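# Find the mislabeled office box and put it in tote

## Task

Among the closed boxes on this office's desks, each marked FULL or EMPTY, exactly one has the wrong label. Move that one box into the tote near the door so that it lies wholly inside and does not overhang the rim, and make sure every other box ends up resting on the desk it belongs to. The robot must not tip over or finish leaning, or the task fails. Anything that stays in place only because the robot is holding it at the end does not count.

## Robot and tools

Robot: a Hello Robot Stretch 3 with a single arm. It has a two-wheel base (0.33 m long, 0.34 m wide), a lift that runs up a mast, and a telescoping arm that reaches out to the robot's RIGHT side. To move the gripper forward or back you have to drive the base, because the base cannot slide sideways. Turning in place pivots about the point between the drive wheels, 0.05 m behind the front edge. With the arm pulled in and the wrist folded, a turn sweeps a radius of 0.28 m. An unfolded, level gripper sticks out past that circle.

Frames: the base frame has its origin on the floor between the drive wheels, with x forward, y left and z up. hand_pose is reported in this frame at the point where the closed fingertips meet. With all wrist joints at zero, its x axis points up, y points back along the arm toward the mast, and z points to the rear. The odometry frame is the base frame at the start of the scene. Heading is positive to the left, within -3.142 to 3.142.

Tool execute_actions: arguments are actions (a list holding one action, or empty to just read state and images) and cameras (a list drawn from head_camera, nav_camera, wrist_camera and all; omitted, null or ["all"] gives every camera, [] gives none). One action may contain base, joints or both, plus an optional contact_limits, and its motions all start together.
- base is an offset from where the base last measured itself, with exactly one key. translate_m is a straight drive in metres, -1 to 1, positive forward. rotate_rad is a turn in place in radians, -3.2 to 3.2, positive counter-clockwise seen from above.
- joints is a set of absolute targets, keyed by name. lift_m (arm height on the mast) 0 to 1.1. arm_m (extension) 0 to 0.52. wrist_yaw_rad -1.345 to 4.42: 0 points along the arm, positive swings toward the front, and 3.0 folds the wrist over the base. wrist_pitch_rad -1.57 to 0.451: 0 is level and negative tips the fingertips down. wrist_roll_rad -2.911 to 2.911: at 0 the fingers sit side by side and level. gripper_m -0.089 to 0.179, larger is wider; the real fingertip gap is smaller by about 0.007 when nearly shut and 0.025 when fully open, and it is zero below 0.007. head_pan_rad -3.953 to 1.73: 0 faces forward, positive turns left, -1.57 looks along the arm. head_tilt_rad -1.53 to 0.419: negative looks down. The done tolerances are ±0.004 for lift, arm and gripper, ±0.02 for yaw, roll, pan and tilt, and ±0.05 for pitch.
- contact_limits accepts only arm_m, a motor effort percentage from 1 to 100 at which the arm halts (contact_stop). Lower values are gentler, but too low halts at once. The limit also caps the arm's holding force until the next action.
An unknown key or out-of-range number rejects the whole call with no motion. A joint or base left out of an action may keep pushing toward its previous target. Each action lasts at most 15 s. If a result reports a stop, any later execute_actions, wait or finished_scene calls in the same reply are skipped.

Tool wait: seconds, from 0 to 10. It commands nothing and returns state and images. Tool zoom_image: camera, plus region [x0, y0, x1, y1] in pixels of that camera's latest full image, measured from the top-left, at most 504 by 504. Tool finished_scene: scene, the number of the current scene. It ends the scene for good once the last command has been held, and the goal must already be met and stable.

Result lines: base_status and joint_status say how each motion ended. done for the base means the wheels turned the commanded amount, even if they slipped. off_target means it stopped short and may still be pushing. After contact_stop, time_out or torque_fault the old target is dropped. Arm and lift become slack after a contact_stop until commanded again, and a loaded slack lift may sink. on_its_own covers anything not commanded; there, 'held at' gives a target, not a position. motor_effort is a percentage, positive toward higher joint values, with the peak in brackets; it is noisy and biased. An effort at rest outside its normal range suggests pushing or a load. Positive wheel effort drives forward. lidar_m gives 12 distances, one per 30-degree sector, starting straight ahead and going counter-clockwise (4th left, 7th behind, 10th right). It scans a plane 0.17 m above the floor, so it sees table legs, not tops, and misses clear objects. wrist_depth_mm and head_depth_mm are 7x7 grids of median depths in mm; '-' means no reading. base_odometry comes from the wheels only. turned_by_wheels and turned_by_imu give the turn since the last result. base_tilt gives forward and right lean in degrees, with a steady offset of up to about 4.

Cameras: head_camera and nav_camera both move with head pan and tilt. wrist_camera rides on the gripper. Calibration lines give K and T_world_to_cam relative to the base frame, with small errors.

Speed: the base only moves fast when the arm is stowed (lift below 0.30, arm below 0.03, yaw above 2.54).

Gripping: to grasp, command gripper_m below the object's width. To let go, open at least 0.02 past the point of contact. Neither the reading nor done confirms a grasp. Squeezing too hard can trigger a force cutback and the object may slip.

Cautions: fold or unfold the wrist only with lift between 0.32 and 0.95, pitch -0.4 and roll near 0. Once folded, the lift may go down to 0.25. Keep pitch at -0.5 or lower when yaw is below -0.4. Pushing on something rigid with the gripper above about 0.45 m can tip the robot, and so can a second push after a stop. Don't drive while gripping or pushing on something fixed. If the robot snags or leans, reverse the last move in small steps, free the gripper, and drop lift to about 0.2. Wrist servos that strain for too long switch off for 10 s. Avoid drops, slams and hard pushes. A loose object may occasionally get nudged.

Each tool is called after "Request:" as name(argument=value, ...), one argument or row to a line, values as JSON.

## Session

Request:
execute_actions(
  actions=[],
)

Scene clock: 0.00 s.
base_odometry: x=+0.000 y=+0.000 heading=+0.000 (m, m, rad; odometry frame)
turned_by_wheels: +0.000 (rad since the last result)
turned_by_imu: +0.000 (rad since the last result)
base_tilt: forward=-1.9 right=+0.2 (deg)
lidar_m: 1.99 2.25 1.35 1.62 1.69 2.37 1.90 2.12 2.18 1.84 2.10 2.20
head_depth_mm: 1532 2361 2367 2379 2367 1730 2058 / 1594 2391 2369 2368 2352 1804 2086 / 1523 2380 2392 2362 2345 1957 2184 / 1503 2409 2367 2353 2323 1989 2198 / 1504 2408 2394 2404 2355 1888 2030 / 1487 2357 2399 2384 2380 2343 2261 / 1663 2416 2375 2404 2370 2380 2282
base_status: not commanded
joint_positions: lift_m=+0.447 arm_m=+0.001 wrist_yaw_rad=+2.920 wrist_pitch_rad=-0.401 wrist_roll_rad=-0.014 gripper_m=+0.037 head_pan_rad=+0.013 head_tilt_rad=-0.006
joint_status: not commanded
motor_effort: left_wheel=+1 right_wheel=+0 lift_m=+30 arm_m=+0 wrist_yaw_rad=+0 wrist_pitch_rad=+8 wrist_roll_rad=-1 gripper_m=-1 head_pan_rad=+0 head_tilt_rad=+3 (%)
hand_pose: x=+0.0285 y=+0.0753 z=+0.4632 quat_wxyz=(+0.217, +0.699, +0.065, +0.678) (m; base frame)
wrist_depth_mm: - - - - - - - / - - - - - - - / - - - - - - - / - - - - - - - / 863 - 882 832 860 832 810 / 713 714 - 692 - 689 687 / 615 614 616 606 592 593 604
pictures: head_camera (sideways: a quarter turn clockwise sets it upright), nav_camera (sideways: a quarter turn counterclockwise sets it upright), wrist_camera
camera_calibration (this result's frames):
head_camera: T_world_to_cam=[[0.00156683, 0.0517696, -0.998658, 1.31732], [-0.00456941, 0.998649, 0.0517619, -0.0683762], [0.999988, 0.00448218, 0.00180127, -0.0532995], [0, 0, 0, 1]] pos_world=[0.0509224, 0.000325863, 1.31918]
nav_camera: T_world_to_cam=[[0.044412, -0.054115, 0.997547, -1.25496], [0.0402257, -0.997625, -0.0559101, 0.122508], [0.998203, 0.0426101, -0.0421297, -0.000980491], [0, 0, 0, 1]] pos_world=[0.0517861, 0.054347, 1.25869]
wrist_camera: T_world_to_cam=[[0.969327, -0.245398, -0.013609, -0.00663928], [-0.143724, -0.521057, -0.841334, 0.46189], [0.19937, 0.817484, -0.540344, 0.348851], [0, 0, 0, 1]] pos_world=[0.00326983, -0.0461387, 0.577013]
Images, in order (width x height): head_camera 896x504, nav_camera 672x504, wrist_camera 644x364.

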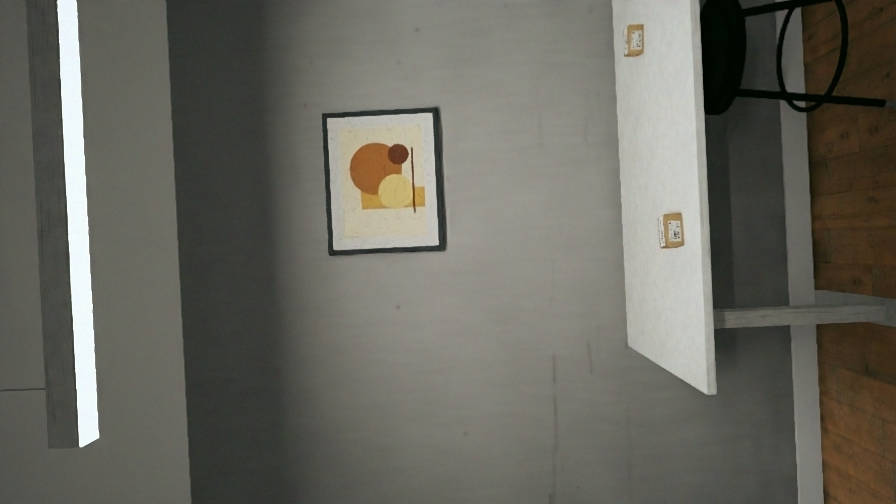

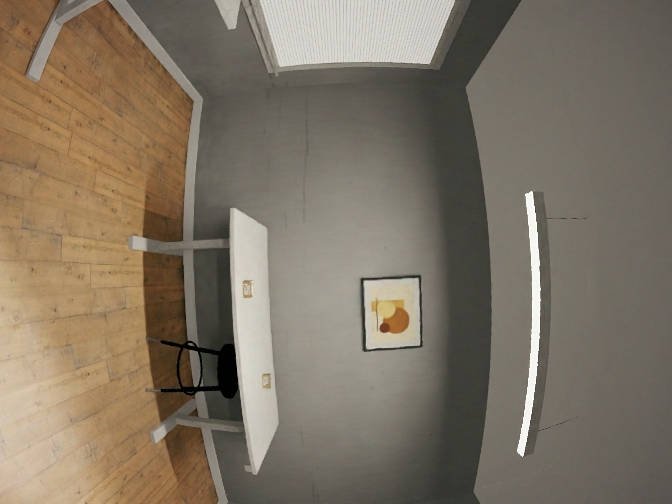

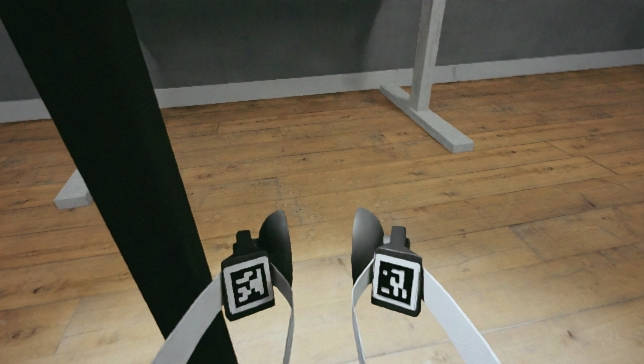

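Request:
execute_actions(
  actions=[
    {"joints":{"head_pan_rad":1.45,"head_tilt_rad":-0.45,"lift_m":0.35}},
  ],
  cameras=["head_camera","nav_camera"],
)

Request:
execute_actions(
  actions=[
    {"joints":{"head_pan_rad":-1.6,"lift_m":0.29}},
  ],
  cameras=["head_camera","nav_camera"],
)

Request:
execute_actions(
  actions=[
    {"joints":{"head_pan_rad":-3.0}},
  ],
  cameras=["head_camera","nav_camera"],
)

Scene clock: 8.30 s.
base_odometry: x=+0.000 y=+0.000 heading=+0.000 (m, m, rad; odometry frame)
turned_by_wheels: +0.000 (rad since the last result)
turned_by_imu: +0.001 (rad since the last result)
base_tilt: forward=-1.9 right=+0.2 (deg)
lidar_m: 2.00 2.24 1.36 1.62 1.69 2.37 1.90 2.12 2.18 1.84 2.09 2.19
head_depth_mm: 1427 1546 1585 1347 1882 1596 1321 / 1411 1515 1581 1062 1939 1633 1327 / 1384 1493 1572 1085 1918 1657 1325 / 1364 1480 1525 1011 1906 1658 1333 / 1338 1428 1499 1019 1857 1664 1335 / 1316 1424 1502 963 1815 1680 1345 / 1308 1402 1466 971 1786 1701 1346
base_status: not commanded
joint_positions: lift_m=+0.350 arm_m=+0.001 wrist_yaw_rad=+2.920 wrist_pitch_rad=-0.401 wrist_roll_rad=-0.014 gripper_m=+0.037 head_pan_rad=+1.443 head_tilt_rad=-0.444
joint_status: all done
motor_effort: left_wheel=+0(0) right_wheel=+0(0) lift_m=+23(26) arm_m=+0(0) wrist_yaw_rad=+0(0) wrist_pitch_rad=+8(8) wrist_roll_rad=-1(1) gripper_m=+0(0) head_pan_rad=+3(36) head_tilt_rad=-4(40) (%)
hand_pose: x=+0.0285 y=+0.0753 z=+0.3667 quat_wxyz=(+0.217, +0.699, +0.065, +0.678) (m; base frame)
wrist_depth_mm: - - - - - - - / - - - - - - - / - - - - - - - / 887 - 866 866 860 824 824 / 720 - 739 693 711 692 668 / 597 585 - 574 - 577 569 / 522 520 - 520 496 504 494
pictures: head_camera (sideways: a quarter turn clockwise sets it upright), nav_camera (sideways: a quarter turn counterclockwise sets it upright)
camera_calibration (this result's frames):
head_camera: T_world_to_cam=[[-0.10511, -0.411258, -0.905438, 1.19605], [-0.986713, 0.156563, 0.0434326, -0.0515137], [0.123896, 0.897973, -0.42225, 0.503991], [0, 0, 0, 1]] pos_world=[0.0124455, 0.0473823, 1.298]
nav_camera: T_world_to_cam=[[0.113269, 0.451689, 0.884956, -1.10826], [0.990047, -0.126195, -0.0623085, 0.12501], [0.083533, 0.883205, -0.461488, 0.550411], [0, 0, 0, 1]] pos_world=[-0.0442126, 0.0302386, 1.24256]
Images, in order (width x height): head_camera 896x504, nav_camera 672x504.

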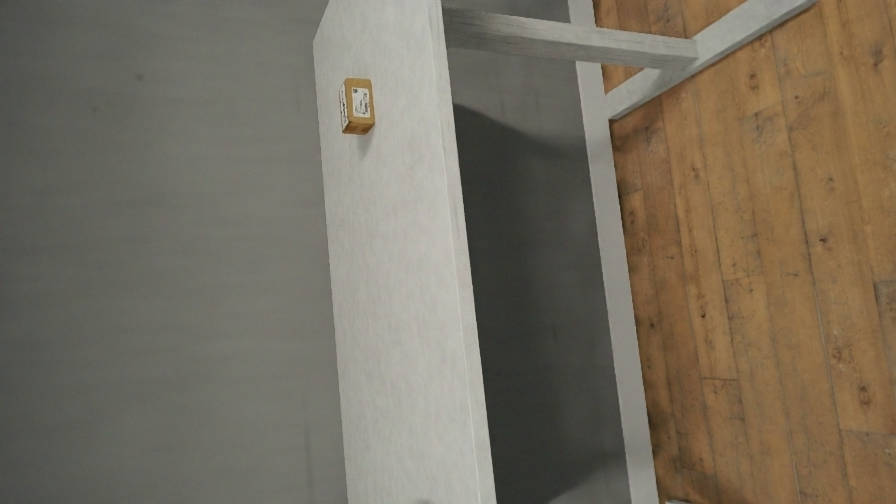

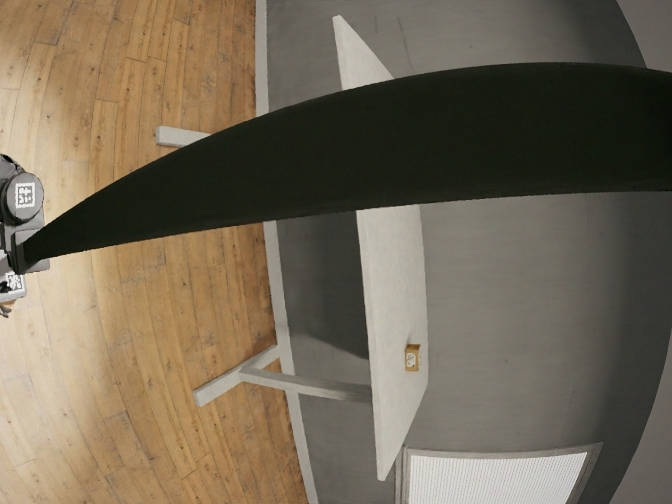

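Scene clock: 10.33 s.
base_odometry: x=+0.000 y=+0.000 heading=+0.000 (m, m, rad; odometry frame)
turned_by_wheels: +0.000 (rad since the last result)
turned_by_imu: +0.001 (rad since the last result)
base_tilt: forward=-1.9 right=+0.2 (deg)
lidar_m: 2.00 2.24 1.35 1.62 1.69 2.37 1.90 2.12 2.18 1.84 2.09 2.19
head_depth_mm: 1812 1946 2090 2300 2148 1644 1321 / 1809 1959 2073 2294 2146 1641 1334 / 1802 1958 2108 2287 2153 1642 1328 / 1794 1944 2121 2291 2194 1650 1330 / 1784 1921 2045 2225 2113 1663 1338 / 1745 1842 2016 2167 2113 1671 1342 / 1702 1843 2010 2192 2129 1685 1355
base_status: not commanded
joint_positions: lift_m=+0.290 arm_m=+0.001 wrist_yaw_rad=+2.920 wrist_pitch_rad=-0.401 wrist_roll_rad=-0.014 gripper_m=+0.037 head_pan_rad=-1.593 head_tilt_rad=-0.444
joint_status: all done
motor_effort: left_wheel=+0(1) right_wheel=+0(0) lift_m=+23(25) arm_m=+0(0) wrist_yaw_rad=+1(1) wrist_pitch_rad=+7(7) wrist_roll_rad=+0(0) gripper_m=+0(0) head_pan_rad=-3(37) head_tilt_rad=-4(4) (%)
hand_pose: x=+0.0285 y=+0.0753 z=+0.3067 quat_wxyz=(+0.217, +0.699, +0.065, +0.678) (m; base frame)
wrist_depth_mm: - - - - - - - / - - - - - - - / - - - 985 958 965 967 / 780 - 750 769 733 745 729 / 617 - 650 612 626 607 593 / 529 529 - 522 - 505 504 / 463 - - 447 438 437 436
pictures: head_camera (sideways: a quarter turn clockwise sets it upright), nav_camera (sideways: a quarter turn counterclockwise sets it upright)
camera_calibration (this result's frames):
head_camera: T_world_to_cam=[[0.0609915, 0.420315, -0.905326, 1.19489], [0.997741, -0.0512476, 0.0434248, -0.0636087], [-0.0281437, -0.90593, -0.422492, 0.505233], [0, 0, 0, 1]] pos_world=[0.00480578, -0.0477867, 1.29799]
nav_camera: T_world_to_cam=[[-0.0648244, -0.461378, 0.884832, -1.10701], [-0.997842, 0.0207024, -0.0623088, 0.137137], [0.0104298, -0.886962, -0.461724, 0.551165], [0, 0, 0, 1]] pos_world=[0.0593312, -0.0247271, 1.24255]
Images, in order (width x height): head_camera 896x504, nav_camera 672x504.

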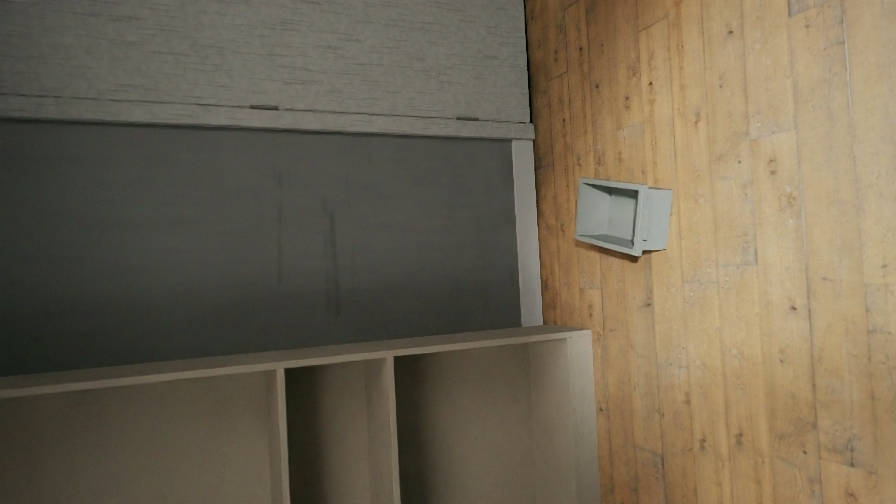

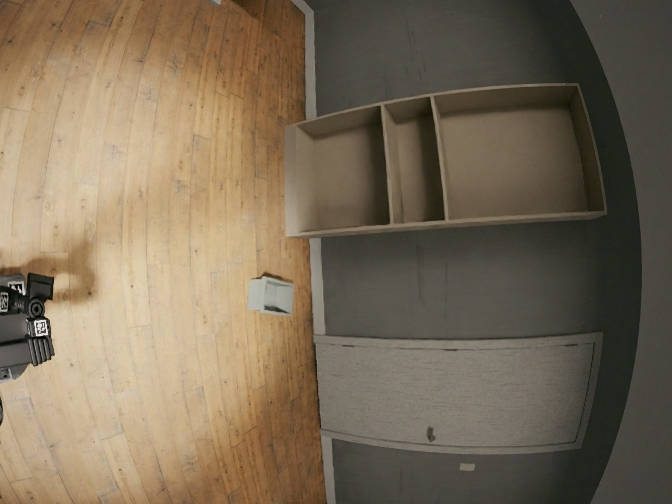

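Scene clock: 11.60 s.
base_odometry: x=+0.000 y=+0.000 heading=+0.000 (m, m, rad; odometry frame)
turned_by_wheels: +0.000 (rad since the last result)
turned_by_imu: +0.000 (rad since the last result)
base_tilt: forward=-1.9 right=+0.3 (deg)
lidar_m: 2.00 2.24 1.35 1.62 1.70 2.36 1.90 2.12 2.18 1.84 2.09 2.19
head_depth_mm: 1878 2012 2174 2348 2125 1636 1313 / 1910 2083 2175 1989 2098 1644 1322 / 1925 2094 2208 2455 2164 1655 1334 / 1968 2103 2232 2493 2193 1665 1334 / 1975 2156 2265 2519 2199 1671 1344 / 1996 2185 2310 2553 2215 1675 1345 / 2039 2208 2356 2250 2249 1687 1352
base_status: not commanded
joint_positions: lift_m=+0.290 arm_m=+0.001 wrist_yaw_rad=+2.920 wrist_pitch_rad=-0.401 wrist_roll_rad=-0.014 gripper_m=+0.037 head_pan_rad=-2.993 head_tilt_rad=-0.444
joint_status: all done
motor_effort: left_wheel=+0(1) right_wheel=+0(1) lift_m=+23(23) arm_m=+0(0) wrist_yaw_rad=+0(0) wrist_pitch_rad=+8(8) wrist_roll_rad=+0(1) gripper_m=+2(0) head_pan_rad=-3(37) head_tilt_rad=-4(3) (%)
hand_pose: x=+0.0285 y=+0.0753 z=+0.3067 quat_wxyz=(+0.217, +0.699, +0.065, +0.678) (m; base frame)
wrist_depth_mm: - - - - - - - / - - - - - - - / - - 984 999 998 945 941 / 784 - 754 760 752 732 743 / 613 - 638 610 619 593 598 / 525 518 - 515 - 510 504 / 464 - - 458 446 437 434
pictures: head_camera (sideways: a quarter turn clockwise sets it upright), nav_camera (sideways: a quarter turn counterclockwise sets it upright)
camera_calibration (this result's frames):
head_camera: T_world_to_cam=[[0.424588, 0.0113397, -0.905315, 1.19266], [0.119082, -0.991934, 0.043424, -0.0582479], [-0.897521, -0.126244, -0.422514, 0.510565], [0, 0, 0, 1]] pos_world=[-0.0412113, -0.00684682, 1.29799]
nav_camera: T_world_to_cam=[[-0.465704, -0.0145418, 0.884821, -1.10455], [-0.149199, 0.986842, -0.0623089, 0.13196], [-0.872272, -0.161032, -0.461746, 0.556578], [0, 0, 0, 1]] pos_world=[-0.00921822, -0.0566592, 1.24255]
Images, in order (width x height): head_camera 896x504, nav_camera 672x504.

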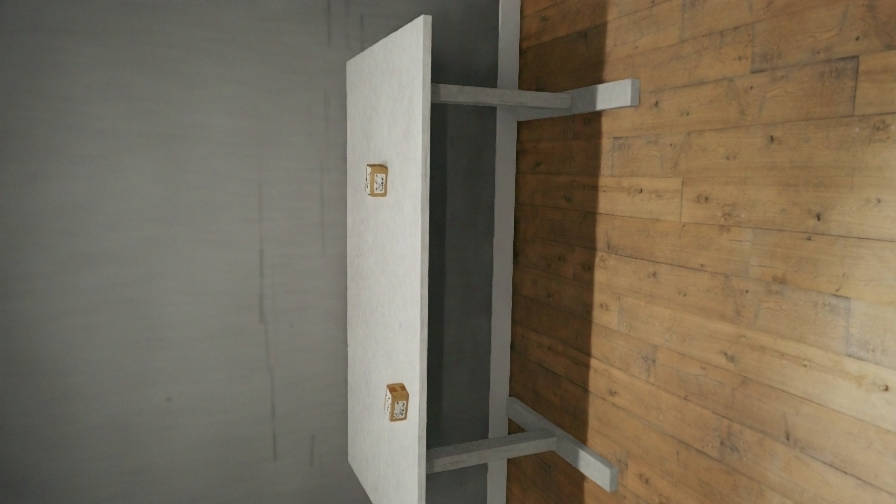

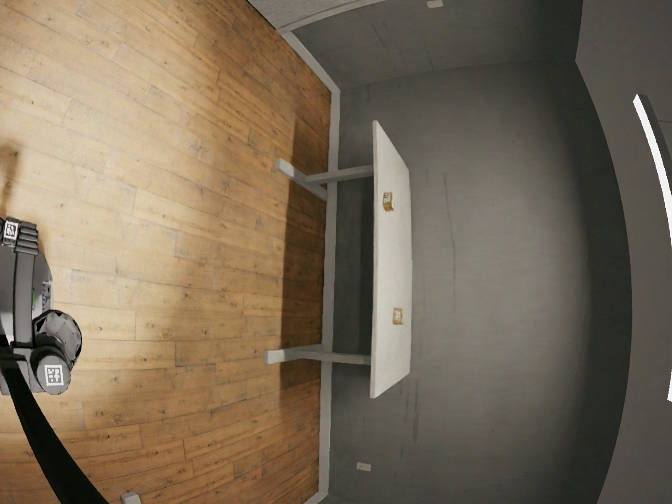

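Request:
execute_actions(
  actions=[
    {"base":{"rotate_rad":-0.502},"joints":{"head_pan_rad":-0.5,"wrist_pitch_rad":-0.4}},
  ],
  cameras=[],
)

Request:
execute_actions(
  actions=[
    {"base":{"translate_m":1.0},"joints":{"head_pan_rad":0.5,"head_tilt_rad":-0.6}},
  ],
  cameras=["head_camera"],
)

Request:
execute_actions(
  actions=[
    {"base":{"translate_m":0.39},"joints":{"head_tilt_rad":-0.7}},
  ],
  cameras=["head_camera"],
)

Scene clock: 31.60 s.
base_odometry: x=+0.000 y=+0.000 heading=-0.502 (m, m, rad; odometry frame)
turned_by_wheels: -0.502 (rad since the last result)
turned_by_imu: -0.502 (rad since the last result)
base_tilt: forward=-1.9 right=+0.2 (deg)
lidar_m: 2.20 1.86 2.20 1.35 1.64 1.27 2.38 1.90 2.12 2.18 1.84 2.09
head_depth_mm: 1717 1843 1945 2109 2018 1634 1310 / 1831 1936 2044 2268 2093 1639 1318 / 1883 2017 2168 2392 2161 1655 1320 / 2074 2276 2472 2661 2209 1655 1331 / 2205 2424 2611 2839 2182 1675 1333 / 2383 2559 2882 3050 2207 1680 1339 / 2564 2706 2925 2950 2213 1672 1346
base_status: done
joint_positions: lift_m=+0.290 arm_m=+0.001 wrist_yaw_rad=+2.920 wrist_pitch_rad=-0.411 wrist_roll_rad=-0.014 gripper_m=+0.037 head_pan_rad=-0.507 head_tilt_rad=-0.445
joint_status: all done
motor_effort: left_wheel=+4(12) right_wheel=-2(6) lift_m=+23(23) arm_m=+0(0) wrist_yaw_rad=-1(0) wrist_pitch_rad=+6(8) wrist_roll_rad=+0(1) gripper_m=+0(0) head_pan_rad=+4(37) head_tilt_rad=-3(3) (%)
hand_pose: x=+0.0282 y=+0.0741 z=+0.3045 quat_wxyz=(+0.220, +0.699, +0.069, +0.677) (m; base frame)
wrist_depth_mm: - - - - - - - / - - - - - - - / - - 989 962 954 940 912 / 751 - 745 729 737 730 702 / 622 - 649 607 614 603 585 / 524 514 - 524 - 505 497 / 461 - - 459 436 434 435
pictures: none
No camera images: the call's "cameras" was empty. Leave "cameras" out to get every camera's image.

Scene clock: 36.70 s.
base_odometry: x=+0.877 y=-0.481 heading=-0.502 (m, m, rad; odometry frame)
turned_by_wheels: +0.000 (rad since the last result)
turned_by_imu: +0.003 (rad since the last result)
base_tilt: forward=-1.9 right=+0.2 (deg)
lidar_m: 0.88 0.95 1.30 2.12 2.10 2.15 2.85 2.83 2.26 1.51 1.38 1.79
head_depth_mm: 1280 1422 1493 1057 1523 1403 1208 / 1277 1413 1500 1054 1713 1447 1213 / 1280 1409 1499 1062 1211 1407 1207 / 1268 1406 1489 1069 1636 1462 1222 / 1266 1398 1499 1079 1701 1420 1220 / 1264 1397 1500 1090 1736 1480 1223 / 1251 1396 1487 1095 1709 1472 1217
base_status: done
joint_positions: lift_m=+0.290 arm_m=+0.001 wrist_yaw_rad=+2.920 wrist_pitch_rad=-0.412 wrist_roll_rad=-0.014 gripper_m=+0.037 head_pan_rad=+0.493 head_tilt_rad=-0.593
joint_status: all done
motor_effort: left_wheel=+3(13) right_wheel=-2(5) lift_m=+23(23) arm_m=+1(0) wrist_yaw_rad=-1(0) wrist_pitch_rad=+7(7) wrist_roll_rad=-1(0) gripper_m=+0(0) head_pan_rad=+3(37) head_tilt_rad=-4(25) (%)
hand_pose: x=+0.0282 y=+0.0740 z=+0.3043 quat_wxyz=(+0.220, +0.699, +0.069, +0.677) (m; base frame)
wrist_depth_mm: - - - - - - - / - - - - - - - / - - 973 963 952 911 918 / 776 - 738 749 741 729 709 / 614 - 631 607 616 598 585 / 522 513 - 522 - 500 491 / 459 - - 453 433 434 429
pictures: head_camera (sideways: a quarter turn clockwise sets it upright)
camera_calibration (this result's frames):
head_camera: T_world_to_cam=[[-0.510021, -0.215186, -0.832811, 1.1038], [-0.441288, 0.896535, 0.0385969, -0.0485373], [0.738339, 0.387194, -0.55221, 0.669342], [0, 0, 0, 1]] pos_world=[0.0473417, 0.0218727, 1.29075]
Images, in order (width x height): head_camera 896x504.

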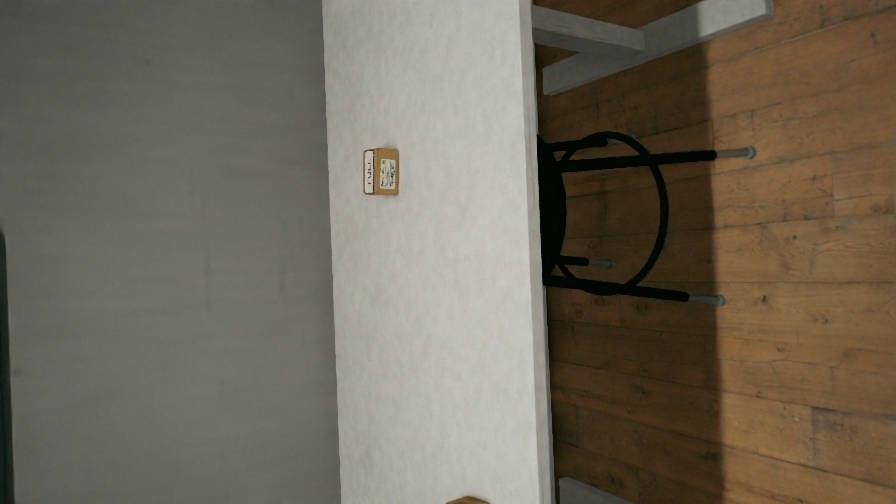

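Scene clock: 39.80 s.
base_odometry: x=+1.219 y=-0.668 heading=-0.502 (m, m, rad; odometry frame)
turned_by_wheels: +0.000 (rad since the last result)
turned_by_imu: +0.001 (rad since the last result)
base_tilt: forward=-1.9 right=+0.2 (deg)
lidar_m: 0.81 0.51 0.65 1.14 1.89 2.37 3.22 3.13 2.06 1.49 1.21 1.60
head_depth_mm: 996 1118 1193 910 721 1248 1131 / 993 1114 1195 914 722 1257 1155 / 991 1106 1186 925 725 1267 1154 / 993 1106 1198 909 728 989 1144 / 984 1104 1199 932 733 1272 1161 / 984 1099 1202 937 735 1067 1163 / 972 1089 1198 940 736 658 1172
base_status: done
joint_positions: lift_m=+0.290 arm_m=+0.001 wrist_yaw_rad=+2.920 wrist_pitch_rad=-0.412 wrist_roll_rad=-0.014 gripper_m=+0.037 head_pan_rad=+0.493 head_tilt_rad=-0.692
joint_status: all done
motor_effort: left_wheel=+3(12) right_wheel=-2(5) lift_m=+23(23) arm_m=+0(0) wrist_yaw_rad=+0(0) wrist_pitch_rad=+7(7) wrist_roll_rad=+0(1) gripper_m=+0(1) head_pan_rad=+3(4) head_tilt_rad=-6(24) (%)
hand_pose: x=+0.0282 y=+0.0740 z=+0.3042 quat_wxyz=(+0.220, +0.699, +0.069, +0.677) (m; base frame)
wrist_depth_mm: - - - - - - 876 / - - - - - - 922 / - - 974 976 942 922 929 / 758 - 744 742 732 721 677 / 621 - 635 603 619 590 568 / 522 523 - 520 - 502 494 / 457 - - 447 437 433 428
pictures: head_camera (sideways: a quarter turn clockwise sets it upright)
camera_calibration (this result's frames):
head_camera: T_world_to_cam=[[-0.579922, -0.252783, -0.774462, 1.02816], [-0.438158, 0.898219, 0.0349179, -0.043762], [0.68681, 0.359587, -0.631656, 0.77301], [0, 0, 0, 1]] pos_world=[0.0461676, 0.0212461, 1.28608]
Images, in order (width x height): head_camera 896x504.

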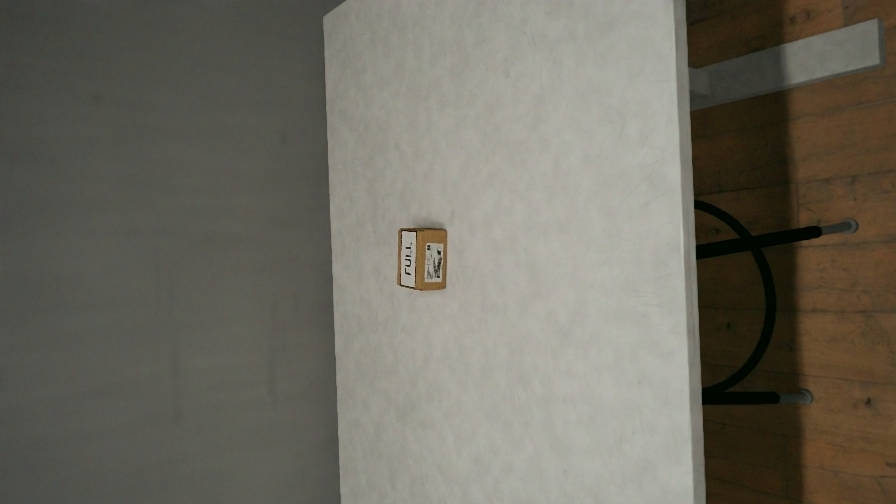

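Request:
execute_actions(
  actions=[
    {"base":{"rotate_rad":2.06},"joints":{"lift_m":0.78,"wrist_yaw_rad":1.2,"head_pan_rad":-1.3}},
  ],
  cameras=[],
)

Request:
execute_actions(
  actions=[
    {"joints":{"wrist_yaw_rad":0,"gripper_m":0.165,"arm_m":0.3}},
  ],
  cameras=["wrist_camera","head_camera"],
)

Scene clock: 62.57 s.
base_odometry: x=+1.219 y=-0.668 heading=+1.558 (m, m, rad; odometry frame)
turned_by_wheels: +2.060 (rad since the last result)
turned_by_imu: +2.072 (rad since the last result)
base_tilt: forward=-1.9 right=+0.3 (deg)
lidar_m: 2.25 1.89 2.53 3.15 2.14 1.51 1.21 1.58 0.81 0.51 0.65 1.14
head_depth_mm: 957 1064 1157 912 721 646 - / 974 1085 1186 880 726 650 1211 / 996 1124 1207 916 729 969 1170 / 1019 1137 1230 929 730 1272 - / 1040 1168 1261 928 732 1317 1157 / 1069 1206 1278 936 734 1370 1191 / 1094 1240 1289 935 740 1382 1171
base_status: done
joint_positions: lift_m=+0.780 arm_m=+0.001 wrist_yaw_rad=+1.202 wrist_pitch_rad=-0.413 wrist_roll_rad=-0.014 gripper_m=+0.037 head_pan_rad=-1.293 head_tilt_rad=-0.692
joint_status: all done
motor_effort: left_wheel=-2(10) right_wheel=+3(7) lift_m=+37(37) arm_m=+0(0) wrist_yaw_rad=-3(6) wrist_pitch_rad=+7(7) wrist_roll_rad=+0(1) gripper_m=+1(0) head_pan_rad=-3(37) head_tilt_rad=-6(6) (%)
hand_pose: x=+0.1885 y=-0.2269 z=+0.7935 quat_wxyz=(+0.657, +0.509, -0.484, +0.275) (m; base frame)
wrist_depth_mm: - - - - - 983 852 / - - - 741 575 602 578 / - - - - 451 421 414 / - - - - - 326 323 / - - - - - 286 265 / - - - - - - 231 / 965 945 945 991 958 924 386
pictures: none
No camera images: the call's "cameras" was empty. Leave "cameras" out to get every camera's image.

Scene clock: 66.00 s.
base_odometry: x=+1.219 y=-0.668 heading=+1.558 (m, m, rad; odometry frame)
turned_by_wheels: +0.000 (rad since the last result)
turned_by_imu: +0.001 (rad since the last result)
base_tilt: forward=-1.9 right=+0.2 (deg)
lidar_m: 2.25 1.88 2.54 3.13 2.14 1.51 1.22 1.58 0.81 0.51 0.65 1.15
head_depth_mm: 955 1065 1155 989 678 645 1149 / 976 1091 1179 903 704 648 1154 / 994 1116 1196 918 728 948 1136 / 1013 1139 1234 921 732 1265 1170 / 1041 1168 1267 924 733 1299 1169 / 1066 1211 1270 933 734 1377 1169 / 1093 1236 1282 939 738 1377 1165
base_status: not commanded
joint_positions: lift_m=+0.780 arm_m=+0.300 wrist_yaw_rad=+0.002 wrist_pitch_rad=-0.413 wrist_roll_rad=-0.014 gripper_m=+0.165 head_pan_rad=-1.293 head_tilt_rad=-0.692
joint_status: all done
motor_effort: left_wheel=-2(3) right_wheel=+3(2) lift_m=+37(37) arm_m=+5(4) wrist_yaw_rad=-2(5) wrist_pitch_rad=+7(7) wrist_roll_rad=-1(0) gripper_m=+0(92) head_pan_rad=-3(3) head_tilt_rad=-4(4) (%)
hand_pose: x=-0.0211 y=-0.6696 z=+0.7935 quat_wxyz=(+0.697, +0.147, -0.687, -0.144) (m; base frame)
wrist_depth_mm: 617 600 603 611 598 611 617 / 644 633 639 628 602 594 636 / 442 444 432 312 422 417 413 / 342 335 335 287 331 323 323 / 276 284 273 269 267 277 265 / 235 229 229 226 226 222 224 / - 197 198 195 194 194 188
pictures: head_camera (sideways: a quarter turn clockwise sets it upright), wrist_camera
camera_calibration (this result's frames):
head_camera: T_world_to_cam=[[-0.123087, 0.620546, -0.774449, 1.02536], [0.971078, 0.236194, 0.0349172, -0.0523574], [0.204588, -0.747753, -0.631671, 0.775972], [0, 0, 0, 1]] pos_world=[0.0182976, -0.0436807, 1.28608]
wrist_camera: T_world_to_cam=[[-0.999597, 0.0250786, -0.0133038, 0.00239411], [0.0249016, 0.549537, -0.835098, 1.06005], [-0.0136322, -0.835093, -0.54994, 0.0426893], [0, 0, 0, 1]] pos_world=[-0.0234219, -0.546948, 0.908755]
Images, in order (width x height): head_camera 896x504, wrist_camera 644x364.

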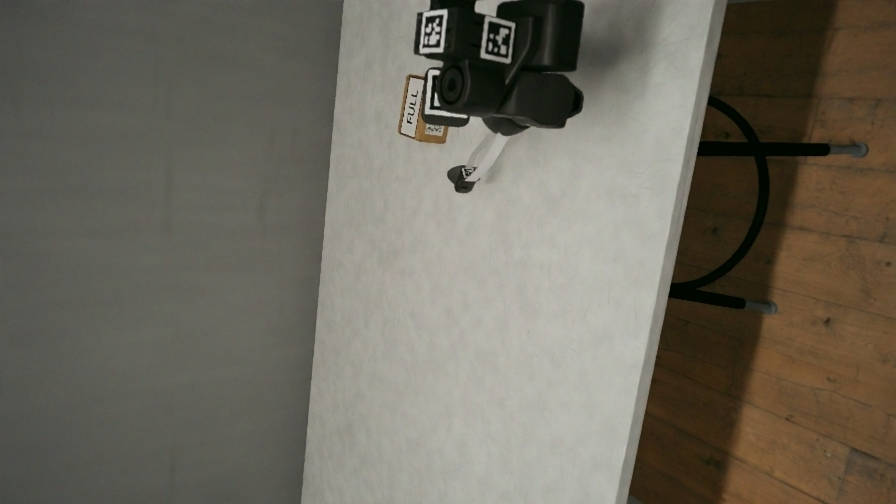

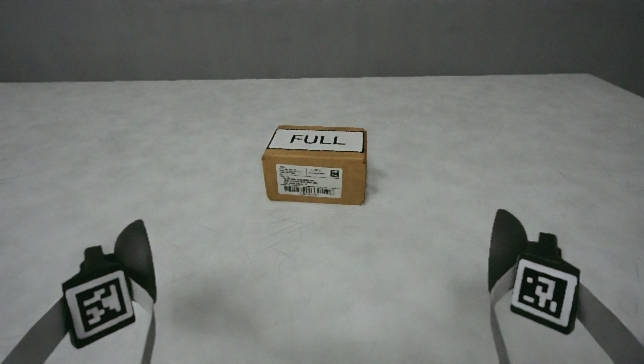

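Request:
execute_actions(
  actions=[
    {"base":{"translate_m":0.008},"joints":{"arm_m":0.454,"lift_m":0.739}},
  ],
  cameras=["wrist_camera"],
)

Request:
execute_actions(
  actions=[
    {"joints":{"gripper_m":0.045}},
  ],
  cameras=["wrist_camera"],
)

Request:
execute_actions(
  actions=[
    {"joints":{"lift_m":0.757}},
  ],
  cameras=["wrist_camera"],
)

Request:
execute_actions(
  actions=[
    {"joints":{"lift_m":0.74}},
  ],
  cameras=[],
)

Request:
execute_actions(
  actions=[
    {"joints":{"gripper_m":0.135}},
  ],
  cameras=["wrist_camera"],
)

Scene clock: 80.57 s.
base_odometry: x=+1.219 y=-0.660 heading=+1.558 (m, m, rad; odometry frame)
turned_by_wheels: +0.000 (rad since the last result)
turned_by_imu: +0.001 (rad since the last result)
base_tilt: forward=-1.9 right=+0.3 (deg)
lidar_m: 2.24 1.88 2.53 3.14 2.15 1.52 1.22 1.59 0.81 0.51 0.65 1.14
head_depth_mm: 957 1061 1167 - 720 644 1156 / 975 1084 1185 884 725 647 1148 / 998 1118 1197 921 727 1010 1131 / 1016 1145 1220 925 729 1266 1166 / 1042 1173 1257 930 733 1298 1169 / 1065 1188 1276 934 735 1377 1170 / 1094 1237 1287 933 737 1367 1164
base_status: done
joint_positions: lift_m=+0.739 arm_m=+0.454 wrist_yaw_rad=+0.002 wrist_pitch_rad=-0.413 wrist_roll_rad=-0.014 gripper_m=+0.165 head_pan_rad=-1.293 head_tilt_rad=-0.692
joint_status: all done
motor_effort: left_wheel=-3(5) right_wheel=+3(7) lift_m=+23(34) arm_m=+5(5) wrist_yaw_rad=-2(2) wrist_pitch_rad=+7(7) wrist_roll_rad=+0(0) gripper_m=+0(1) head_pan_rad=-3(3) head_tilt_rad=-5(6) (%)
hand_pose: x=-0.0212 y=-0.8236 z=+0.7531 quat_wxyz=(+0.697, +0.147, -0.687, -0.144) (m; base frame)
wrist_depth_mm: 468 460 466 459 459 462 462 / 484 488 485 480 490 487 451 / 346 339 341 336 330 328 324 / 265 265 260 170 255 253 251 / 215 222 151 139 143 217 206 / 188 180 141 130 126 173 174 / - 153 151 146 145 152 148
pictures: wrist_camera
camera_calibration (this result's frames):
wrist_camera: T_world_to_cam=[[-0.999594, 0.0252014, -0.0133037, 0.00579264], [0.0249691, 0.549534, -0.835098, 1.11096], [-0.0137348, -0.835091, -0.54994, -0.108134], [0, 0, 0, 1]] pos_world=[-0.0234345, -0.700956, 0.868366]
Images, in order (width x height): wrist_camera 644x364.

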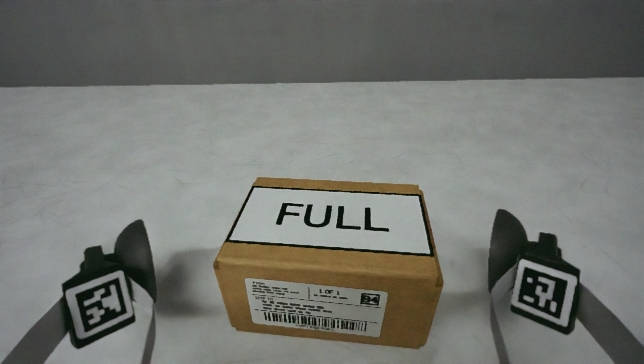

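Scene clock: 82.27 s.
base_odometry: x=+1.219 y=-0.660 heading=+1.558 (m, m, rad; odometry frame)
turned_by_wheels: +0.000 (rad since the last result)
turned_by_imu: +0.000 (rad since the last result)
base_tilt: forward=-1.9 right=+0.2 (deg)
lidar_m: 2.24 1.88 2.52 3.16 2.15 1.52 1.22 1.58 0.81 0.51 0.65 1.14
head_depth_mm: 959 1058 1162 - 720 642 1153 / 973 1091 1179 886 727 649 1156 / 1000 1111 1196 918 727 976 1143 / 1016 1139 1227 927 730 1261 1163 / 1042 1172 1261 926 731 1316 1167 / 1071 1203 1280 931 736 1369 1167 / 1091 1232 1290 938 739 1383 1170
base_status: not commanded
joint_positions: lift_m=+0.739 arm_m=+0.454 wrist_yaw_rad=-0.003 wrist_pitch_rad=-0.413 wrist_roll_rad=-0.014 gripper_m=+0.046 head_pan_rad=-1.293 head_tilt_rad=-0.692
joint_status: all done
motor_effort: left_wheel=-4(5) right_wheel=+5(5) lift_m=+23(23) arm_m=+5(5) wrist_yaw_rad=+3(3) wrist_pitch_rad=+7(7) wrist_roll_rad=+0(1) gripper_m=-23(100) head_pan_rad=-3(3) head_tilt_rad=-6(5) (%)
hand_pose: x=-0.0221 y=-0.8236 z=+0.7531 quat_wxyz=(+0.697, +0.145, -0.687, -0.145) (m; base frame)
wrist_depth_mm: 462 462 464 464 464 462 468 / 489 480 494 489 481 496 457 / 350 342 340 335 332 328 323 / 265 263 262 172 258 254 253 / 215 216 143 139 138 207 206 / 181 183 134 129 125 180 175 / 156 152 150 146 146 152 152
pictures: wrist_camera
camera_calibration (this result's frames):
wrist_camera: T_world_to_cam=[[-0.999482, 0.0292939, -0.0133003, 0.00824204], [0.027216, 0.549427, -0.835098, 1.11094], [-0.0171558, -0.835028, -0.54994, -0.108178], [0, 0, 0, 1]] pos_world=[-0.0238536, -0.700957, 0.868366]
Images, in order (width x height): wrist_camera 644x364.

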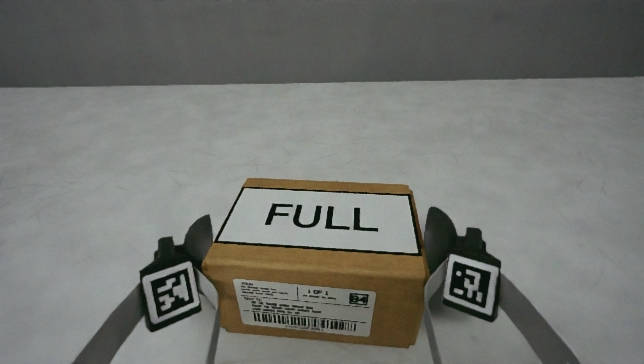

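Scene clock: 83.17 s.
base_odometry: x=+1.219 y=-0.660 heading=+1.558 (m, m, rad; odometry frame)
turned_by_wheels: +0.000 (rad since the last result)
turned_by_imu: +0.000 (rad since the last result)
base_tilt: forward=-1.9 right=+0.3 (deg)
lidar_m: 2.24 1.88 2.53 3.14 2.15 1.52 1.22 1.58 0.81 0.51 0.65 1.14
head_depth_mm: 953 1060 1167 843 724 643 1154 / 972 1086 1189 851 725 646 1160 / 997 1120 1197 919 727 1015 1139 / 1021 1142 1229 925 728 1274 1167 / 1039 1169 1264 932 730 1303 1163 / 1064 1198 1271 927 738 1367 1174 / 1094 1239 1291 936 738 1380 1168
base_status: not commanded
joint_positions: lift_m=+0.757 arm_m=+0.454 wrist_yaw_rad=-0.002 wrist_pitch_rad=-0.437 wrist_roll_rad=-0.014 gripper_m=+0.046 head_pan_rad=-1.293 head_tilt_rad=-0.692
joint_status: all done
motor_effort: left_wheel=-3(4) right_wheel=+3(6) lift_m=+39(41) arm_m=+4(5) wrist_yaw_rad=+3(2) wrist_pitch_rad=+21(21) wrist_roll_rad=-1(1) gripper_m=-25(24) head_pan_rad=-3(3) head_tilt_rad=-5(5) (%)
hand_pose: x=-0.0220 y=-0.8206 z=+0.7651 quat_wxyz=(+0.695, +0.154, -0.685, -0.153) (m; base frame)
wrist_depth_mm: 474 467 458 467 468 465 471 / 491 492 486 494 492 489 486 / 358 359 352 351 344 343 338 / 279 278 275 274 270 271 267 / 230 227 149 145 147 222 222 / 195 199 134 129 126 194 188 / 171 164 159 140 139 163 163
pictures: wrist_camera
camera_calibration (this result's frames):
wrist_camera: T_world_to_cam=[[-0.99949, 0.0293269, -0.0126635, 0.00792185], [0.0271097, 0.569038, -0.821864, 1.12527], [-0.0168967, -0.821788, -0.569543, -0.0732035], [0, 0, 0, 1]] pos_world=[-0.0238249, -0.700714, 0.883231]
Images, in order (width x height): wrist_camera 644x364.

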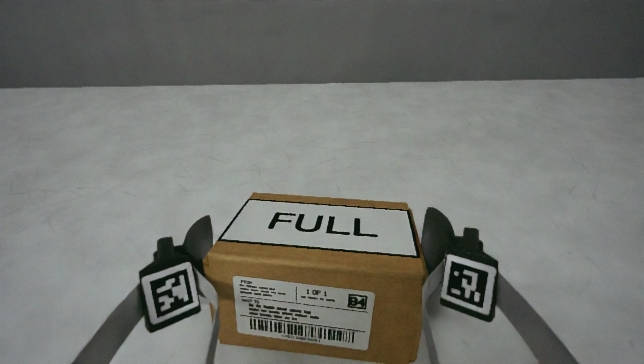

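Scene clock: 84.03 s.
base_odometry: x=+1.219 y=-0.660 heading=+1.558 (m, m, rad; odometry frame)
turned_by_wheels: +0.000 (rad since the last result)
turned_by_imu: +0.000 (rad since the last result)
base_tilt: forward=-1.9 right=+0.2 (deg)
lidar_m: 2.24 1.88 2.53 3.15 2.15 1.52 1.22 1.58 0.81 0.51 0.64 1.14
head_depth_mm: 945 1059 1160 - 721 647 1149 / 979 1088 1177 884 721 647 1158 / 992 1119 1191 920 725 1011 1138 / 1021 1143 1228 925 730 1276 1162 / 1045 1177 1261 926 729 1314 1160 / 1066 1210 1285 931 736 1376 1164 / 1091 1239 1287 934 739 1370 1173
base_status: not commanded
joint_positions: lift_m=+0.740 arm_m=+0.454 wrist_yaw_rad=-0.002 wrist_pitch_rad=-0.418 wrist_roll_rad=-0.014 gripper_m=+0.046 head_pan_rad=-1.293 head_tilt_rad=-0.692
joint_status: all done
motor_effort: left_wheel=-3(3) right_wheel=+3(4) lift_m=+22(36) arm_m=+5(4) wrist_yaw_rad=+3(2) wrist_pitch_rad=+10(21) wrist_roll_rad=-1(1) gripper_m=-23(23) head_pan_rad=-2(3) head_tilt_rad=-5(5) (%)
hand_pose: x=-0.0220 y=-0.8231 z=+0.7531 quat_wxyz=(+0.697, +0.147, -0.687, -0.147) (m; base frame)
wrist_depth_mm: 467 463 460 474 463 466 473 / 485 493 491 484 494 493 448 / 350 341 336 334 331 327 325 / 267 262 262 173 256 254 250 / 216 214 142 140 139 209 206 / 181 186 133 129 126 181 175 / 157 152 151 147 146 151 152
pictures: none
No camera images: the call's "cameras" was empty. Leave "cameras" out to get every camera's image.

Scene clock: 85.43 s.
base_odometry: x=+1.219 y=-0.660 heading=+1.558 (m, m, rad; odometry frame)
turned_by_wheels: +0.000 (rad since the last result)
turned_by_imu: +0.000 (rad since the last result)
base_tilt: forward=-1.9 right=+0.3 (deg)
lidar_m: 2.24 1.88 2.53 3.15 2.15 1.52 1.22 1.59 0.81 0.51 0.65 1.14
head_depth_mm: 954 1057 1161 - 721 645 1159 / 972 1088 1185 879 723 647 1153 / 994 1114 1196 921 726 1009 1139 / 1017 1136 1223 922 729 1273 1165 / 1042 1177 1269 931 731 1303 1166 / 1067 1204 1272 931 736 1372 1162 / 1095 1229 1287 934 737 1371 1173
base_status: not commanded
joint_positions: lift_m=+0.740 arm_m=+0.454 wrist_yaw_rad=+0.000 wrist_pitch_rad=-0.418 wrist_roll_rad=-0.014 gripper_m=+0.135 head_pan_rad=-1.293 head_tilt_rad=-0.692
joint_status: all done
motor_effort: left_wheel=-2(3) right_wheel=+3(4) lift_m=+22(22) arm_m=+5(4) wrist_yaw_rad=+0(1) wrist_pitch_rad=+10(10) wrist_roll_rad=+0(1) gripper_m=+0(89) head_pan_rad=-3(3) head_tilt_rad=-6(5) (%)
hand_pose: x=-0.0215 y=-0.8231 z=+0.7531 quat_wxyz=(+0.697, +0.148, -0.687, -0.146) (m; base frame)
wrist_depth_mm: 464 464 467 464 466 469 462 / 488 484 489 489 491 484 445 / 346 339 339 334 329 325 322 / 265 262 262 170 255 254 252 / 216 222 145 139 149 214 206 / 181 - 138 131 129 - 174 / - 151 151 148 147 152 152
pictures: wrist_camera
camera_calibration (this result's frames):
wrist_camera: T_world_to_cam=[[-0.999558, 0.0266544, -0.0131801, 0.00656867], [0.0257337, 0.553346, -0.832554, 1.11188], [-0.0148981, -0.832525, -0.553787, -0.102704], [0, 0, 0, 1]] pos_world=[-0.023577, -0.700932, 0.86891]
Images, in order (width x height): wrist_camera 644x364.

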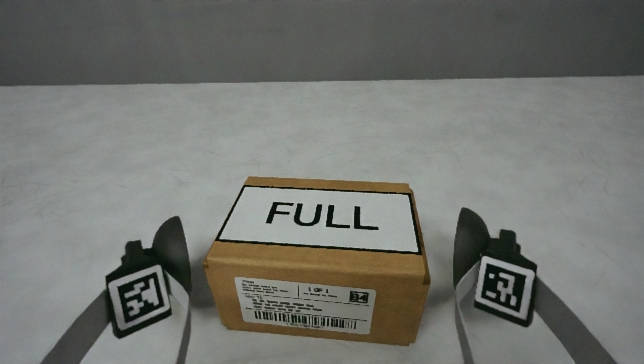

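Request:
execute_actions(
  actions=[
    {"joints":{"lift_m":0.80,"arm_m":0.39,"gripper_m":0.165}},
  ],
  cameras=[],
)

Request:
execute_actions(
  actions=[
    {"base":{"translate_m":0.6},"joints":{"arm_m":0.08,"lift_m":0.81,"head_pan_rad":0.6,"head_tilt_rad":-0.35}},
  ],
)

Scene clock: 93.50 s.
base_odometry: x=+1.219 y=-0.660 heading=+1.558 (m, m, rad; odometry frame)
turned_by_wheels: +0.000 (rad since the last result)
turned_by_imu: +0.001 (rad since the last result)
base_tilt: forward=-1.9 right=+0.2 (deg)
lidar_m: 2.24 1.88 2.53 3.16 2.15 1.52 1.22 1.58 0.81 0.51 0.65 1.14
head_depth_mm: 952 1057 1168 - 722 644 1150 / 972 1089 1183 849 723 648 1157 / 997 1113 1187 917 725 1009 1132 / 1018 1141 1226 921 729 1270 1164 / 1041 1165 1256 925 731 1293 1159 / 1067 1200 1279 932 734 1375 1168 / 1094 1235 1292 937 737 1378 1164
base_status: not commanded
joint_positions: lift_m=+0.800 arm_m=+0.390 wrist_yaw_rad=+0.000 wrist_pitch_rad=-0.418 wrist_roll_rad=-0.014 gripper_m=+0.165 head_pan_rad=-1.293 head_tilt_rad=-0.692
joint_status: all done
motor_effort: left_wheel=-2(2) right_wheel=+3(3) lift_m=+36(38) arm_m=-4(5) wrist_yaw_rad=-1(0) wrist_pitch_rad=+10(10) wrist_roll_rad=-1(0) gripper_m=+0(94) head_pan_rad=-3(2) head_tilt_rad=-5(5) (%)
hand_pose: x=-0.0215 y=-0.7598 z=+0.8125 quat_wxyz=(+0.697, +0.148, -0.687, -0.146) (m; base frame)
wrist_depth_mm: 519 524 520 524 525 521 530 / 573 572 572 572 577 572 567 / 483 479 470 471 460 451 454 / 374 371 367 363 361 357 358 / 302 313 297 225 292 302 291 / 260 251 245 229 246 243 245 / - 215 217 215 214 212 208
pictures: none
No camera images: the call's "cameras" was empty. Leave "cameras" out to get every camera's image.

Scene clock: 100.87 s.
base_odometry: x=+1.226 y=-0.061 heading=+1.558 (m, m, rad; odometry frame)
turned_by_wheels: +0.000 (rad since the last result)
turned_by_imu: +0.002 (rad since the last result)
base_tilt: forward=-1.9 right=+0.2 (deg)
lidar_m: 1.64 1.31 2.13 3.14 2.97 2.05 1.81 0.81 0.68 1.21 0.80 1.71
head_depth_mm: 1365 1444 1519 1614 1721 1763 1407 / 1435 1524 1623 1684 1844 1809 1415 / 1518 1628 1716 1290 1483 1612 1424 / 1615 1730 1836 1328 2147 1824 1430 / 1727 1840 1982 1503 2264 1840 1435 / 1834 1988 2092 1540 2413 1830 1436 / 1983 2132 2266 2477 2376 1846 1438
base_status: done
joint_positions: lift_m=+0.810 arm_m=+0.080 wrist_yaw_rad=+0.000 wrist_pitch_rad=-0.418 wrist_roll_rad=-0.014 gripper_m=+0.165 head_pan_rad=+0.593 head_tilt_rad=-0.359
joint_status: all done
motor_effort: left_wheel=-3(4) right_wheel=+3(8) lift_m=+36(38) arm_m=-4(5) wrist_yaw_rad=+0(0) wrist_pitch_rad=+10(10) wrist_roll_rad=+0(0) gripper_m=+0(0) head_pan_rad=+3(36) head_tilt_rad=+6(37) (%)
hand_pose: x=-0.0215 y=-0.4498 z=+0.8225 quat_wxyz=(+0.697, +0.148, -0.687, -0.146) (m; base frame)
wrist_depth_mm: 799 829 828 798 828 828 808 / 871 727 717 707 699 660 654 / 543 506 504 495 483 484 470 / 392 389 384 353 379 376 369 / 322 324 304 266 311 320 305 / 277 266 264 263 260 256 262 / - 227 228 228 226 225 218
pictures: head_camera (sideways: a quarter turn clockwise sets it upright), nav_camera (sideways: a quarter turn counterclockwise sets it upright), wrist_camera
camera_calibration (this result's frames):
head_camera: T_world_to_cam=[[-0.313304, -0.14869, -0.93794, 1.23974], [-0.536823, 0.842453, 0.0457643, -0.0572986], [0.783366, 0.517846, -0.343764, 0.397831], [0, 0, 0, 1]] pos_world=[0.0460094, 0.0265937, 1.30218]
nav_camera: T_world_to_cam=[[0.350381, 0.170137, 0.921025, -1.15676], [0.563074, -0.824079, -0.0619787, 0.127192], [0.748452, 0.540321, -0.384542, 0.446226], [0, 0, 0, 1]] pos_world=[-0.000290306, 0.0605194, 1.24488]
wrist_camera: T_world_to_cam=[[-0.999558, 0.0266545, -0.01318, -0.002466], [0.0257336, 0.553346, -0.832554, 0.963099], [-0.0148982, -0.832525, -0.553787, 0.246462], [0, 0, 0, 1]] pos_world=[-0.023577, -0.327676, 0.938287]
Images, in order (width x height): head_camera 896x504, nav_camera 672x504, wrist_camera 644x364.

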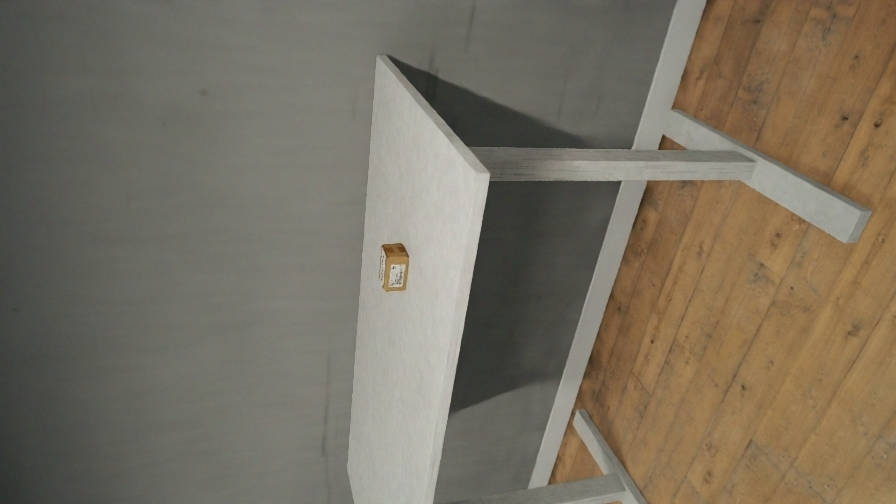

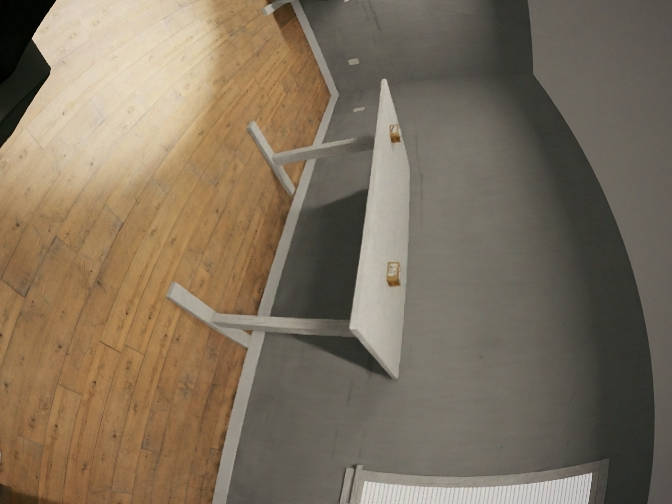

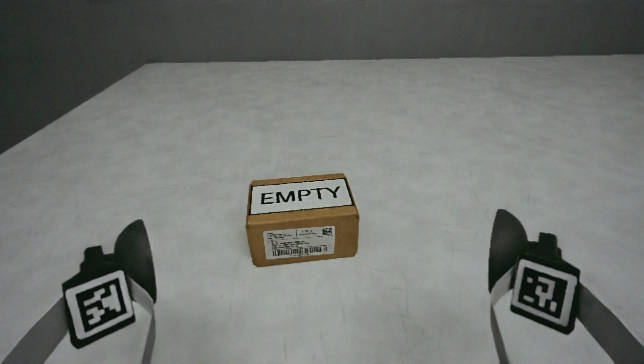

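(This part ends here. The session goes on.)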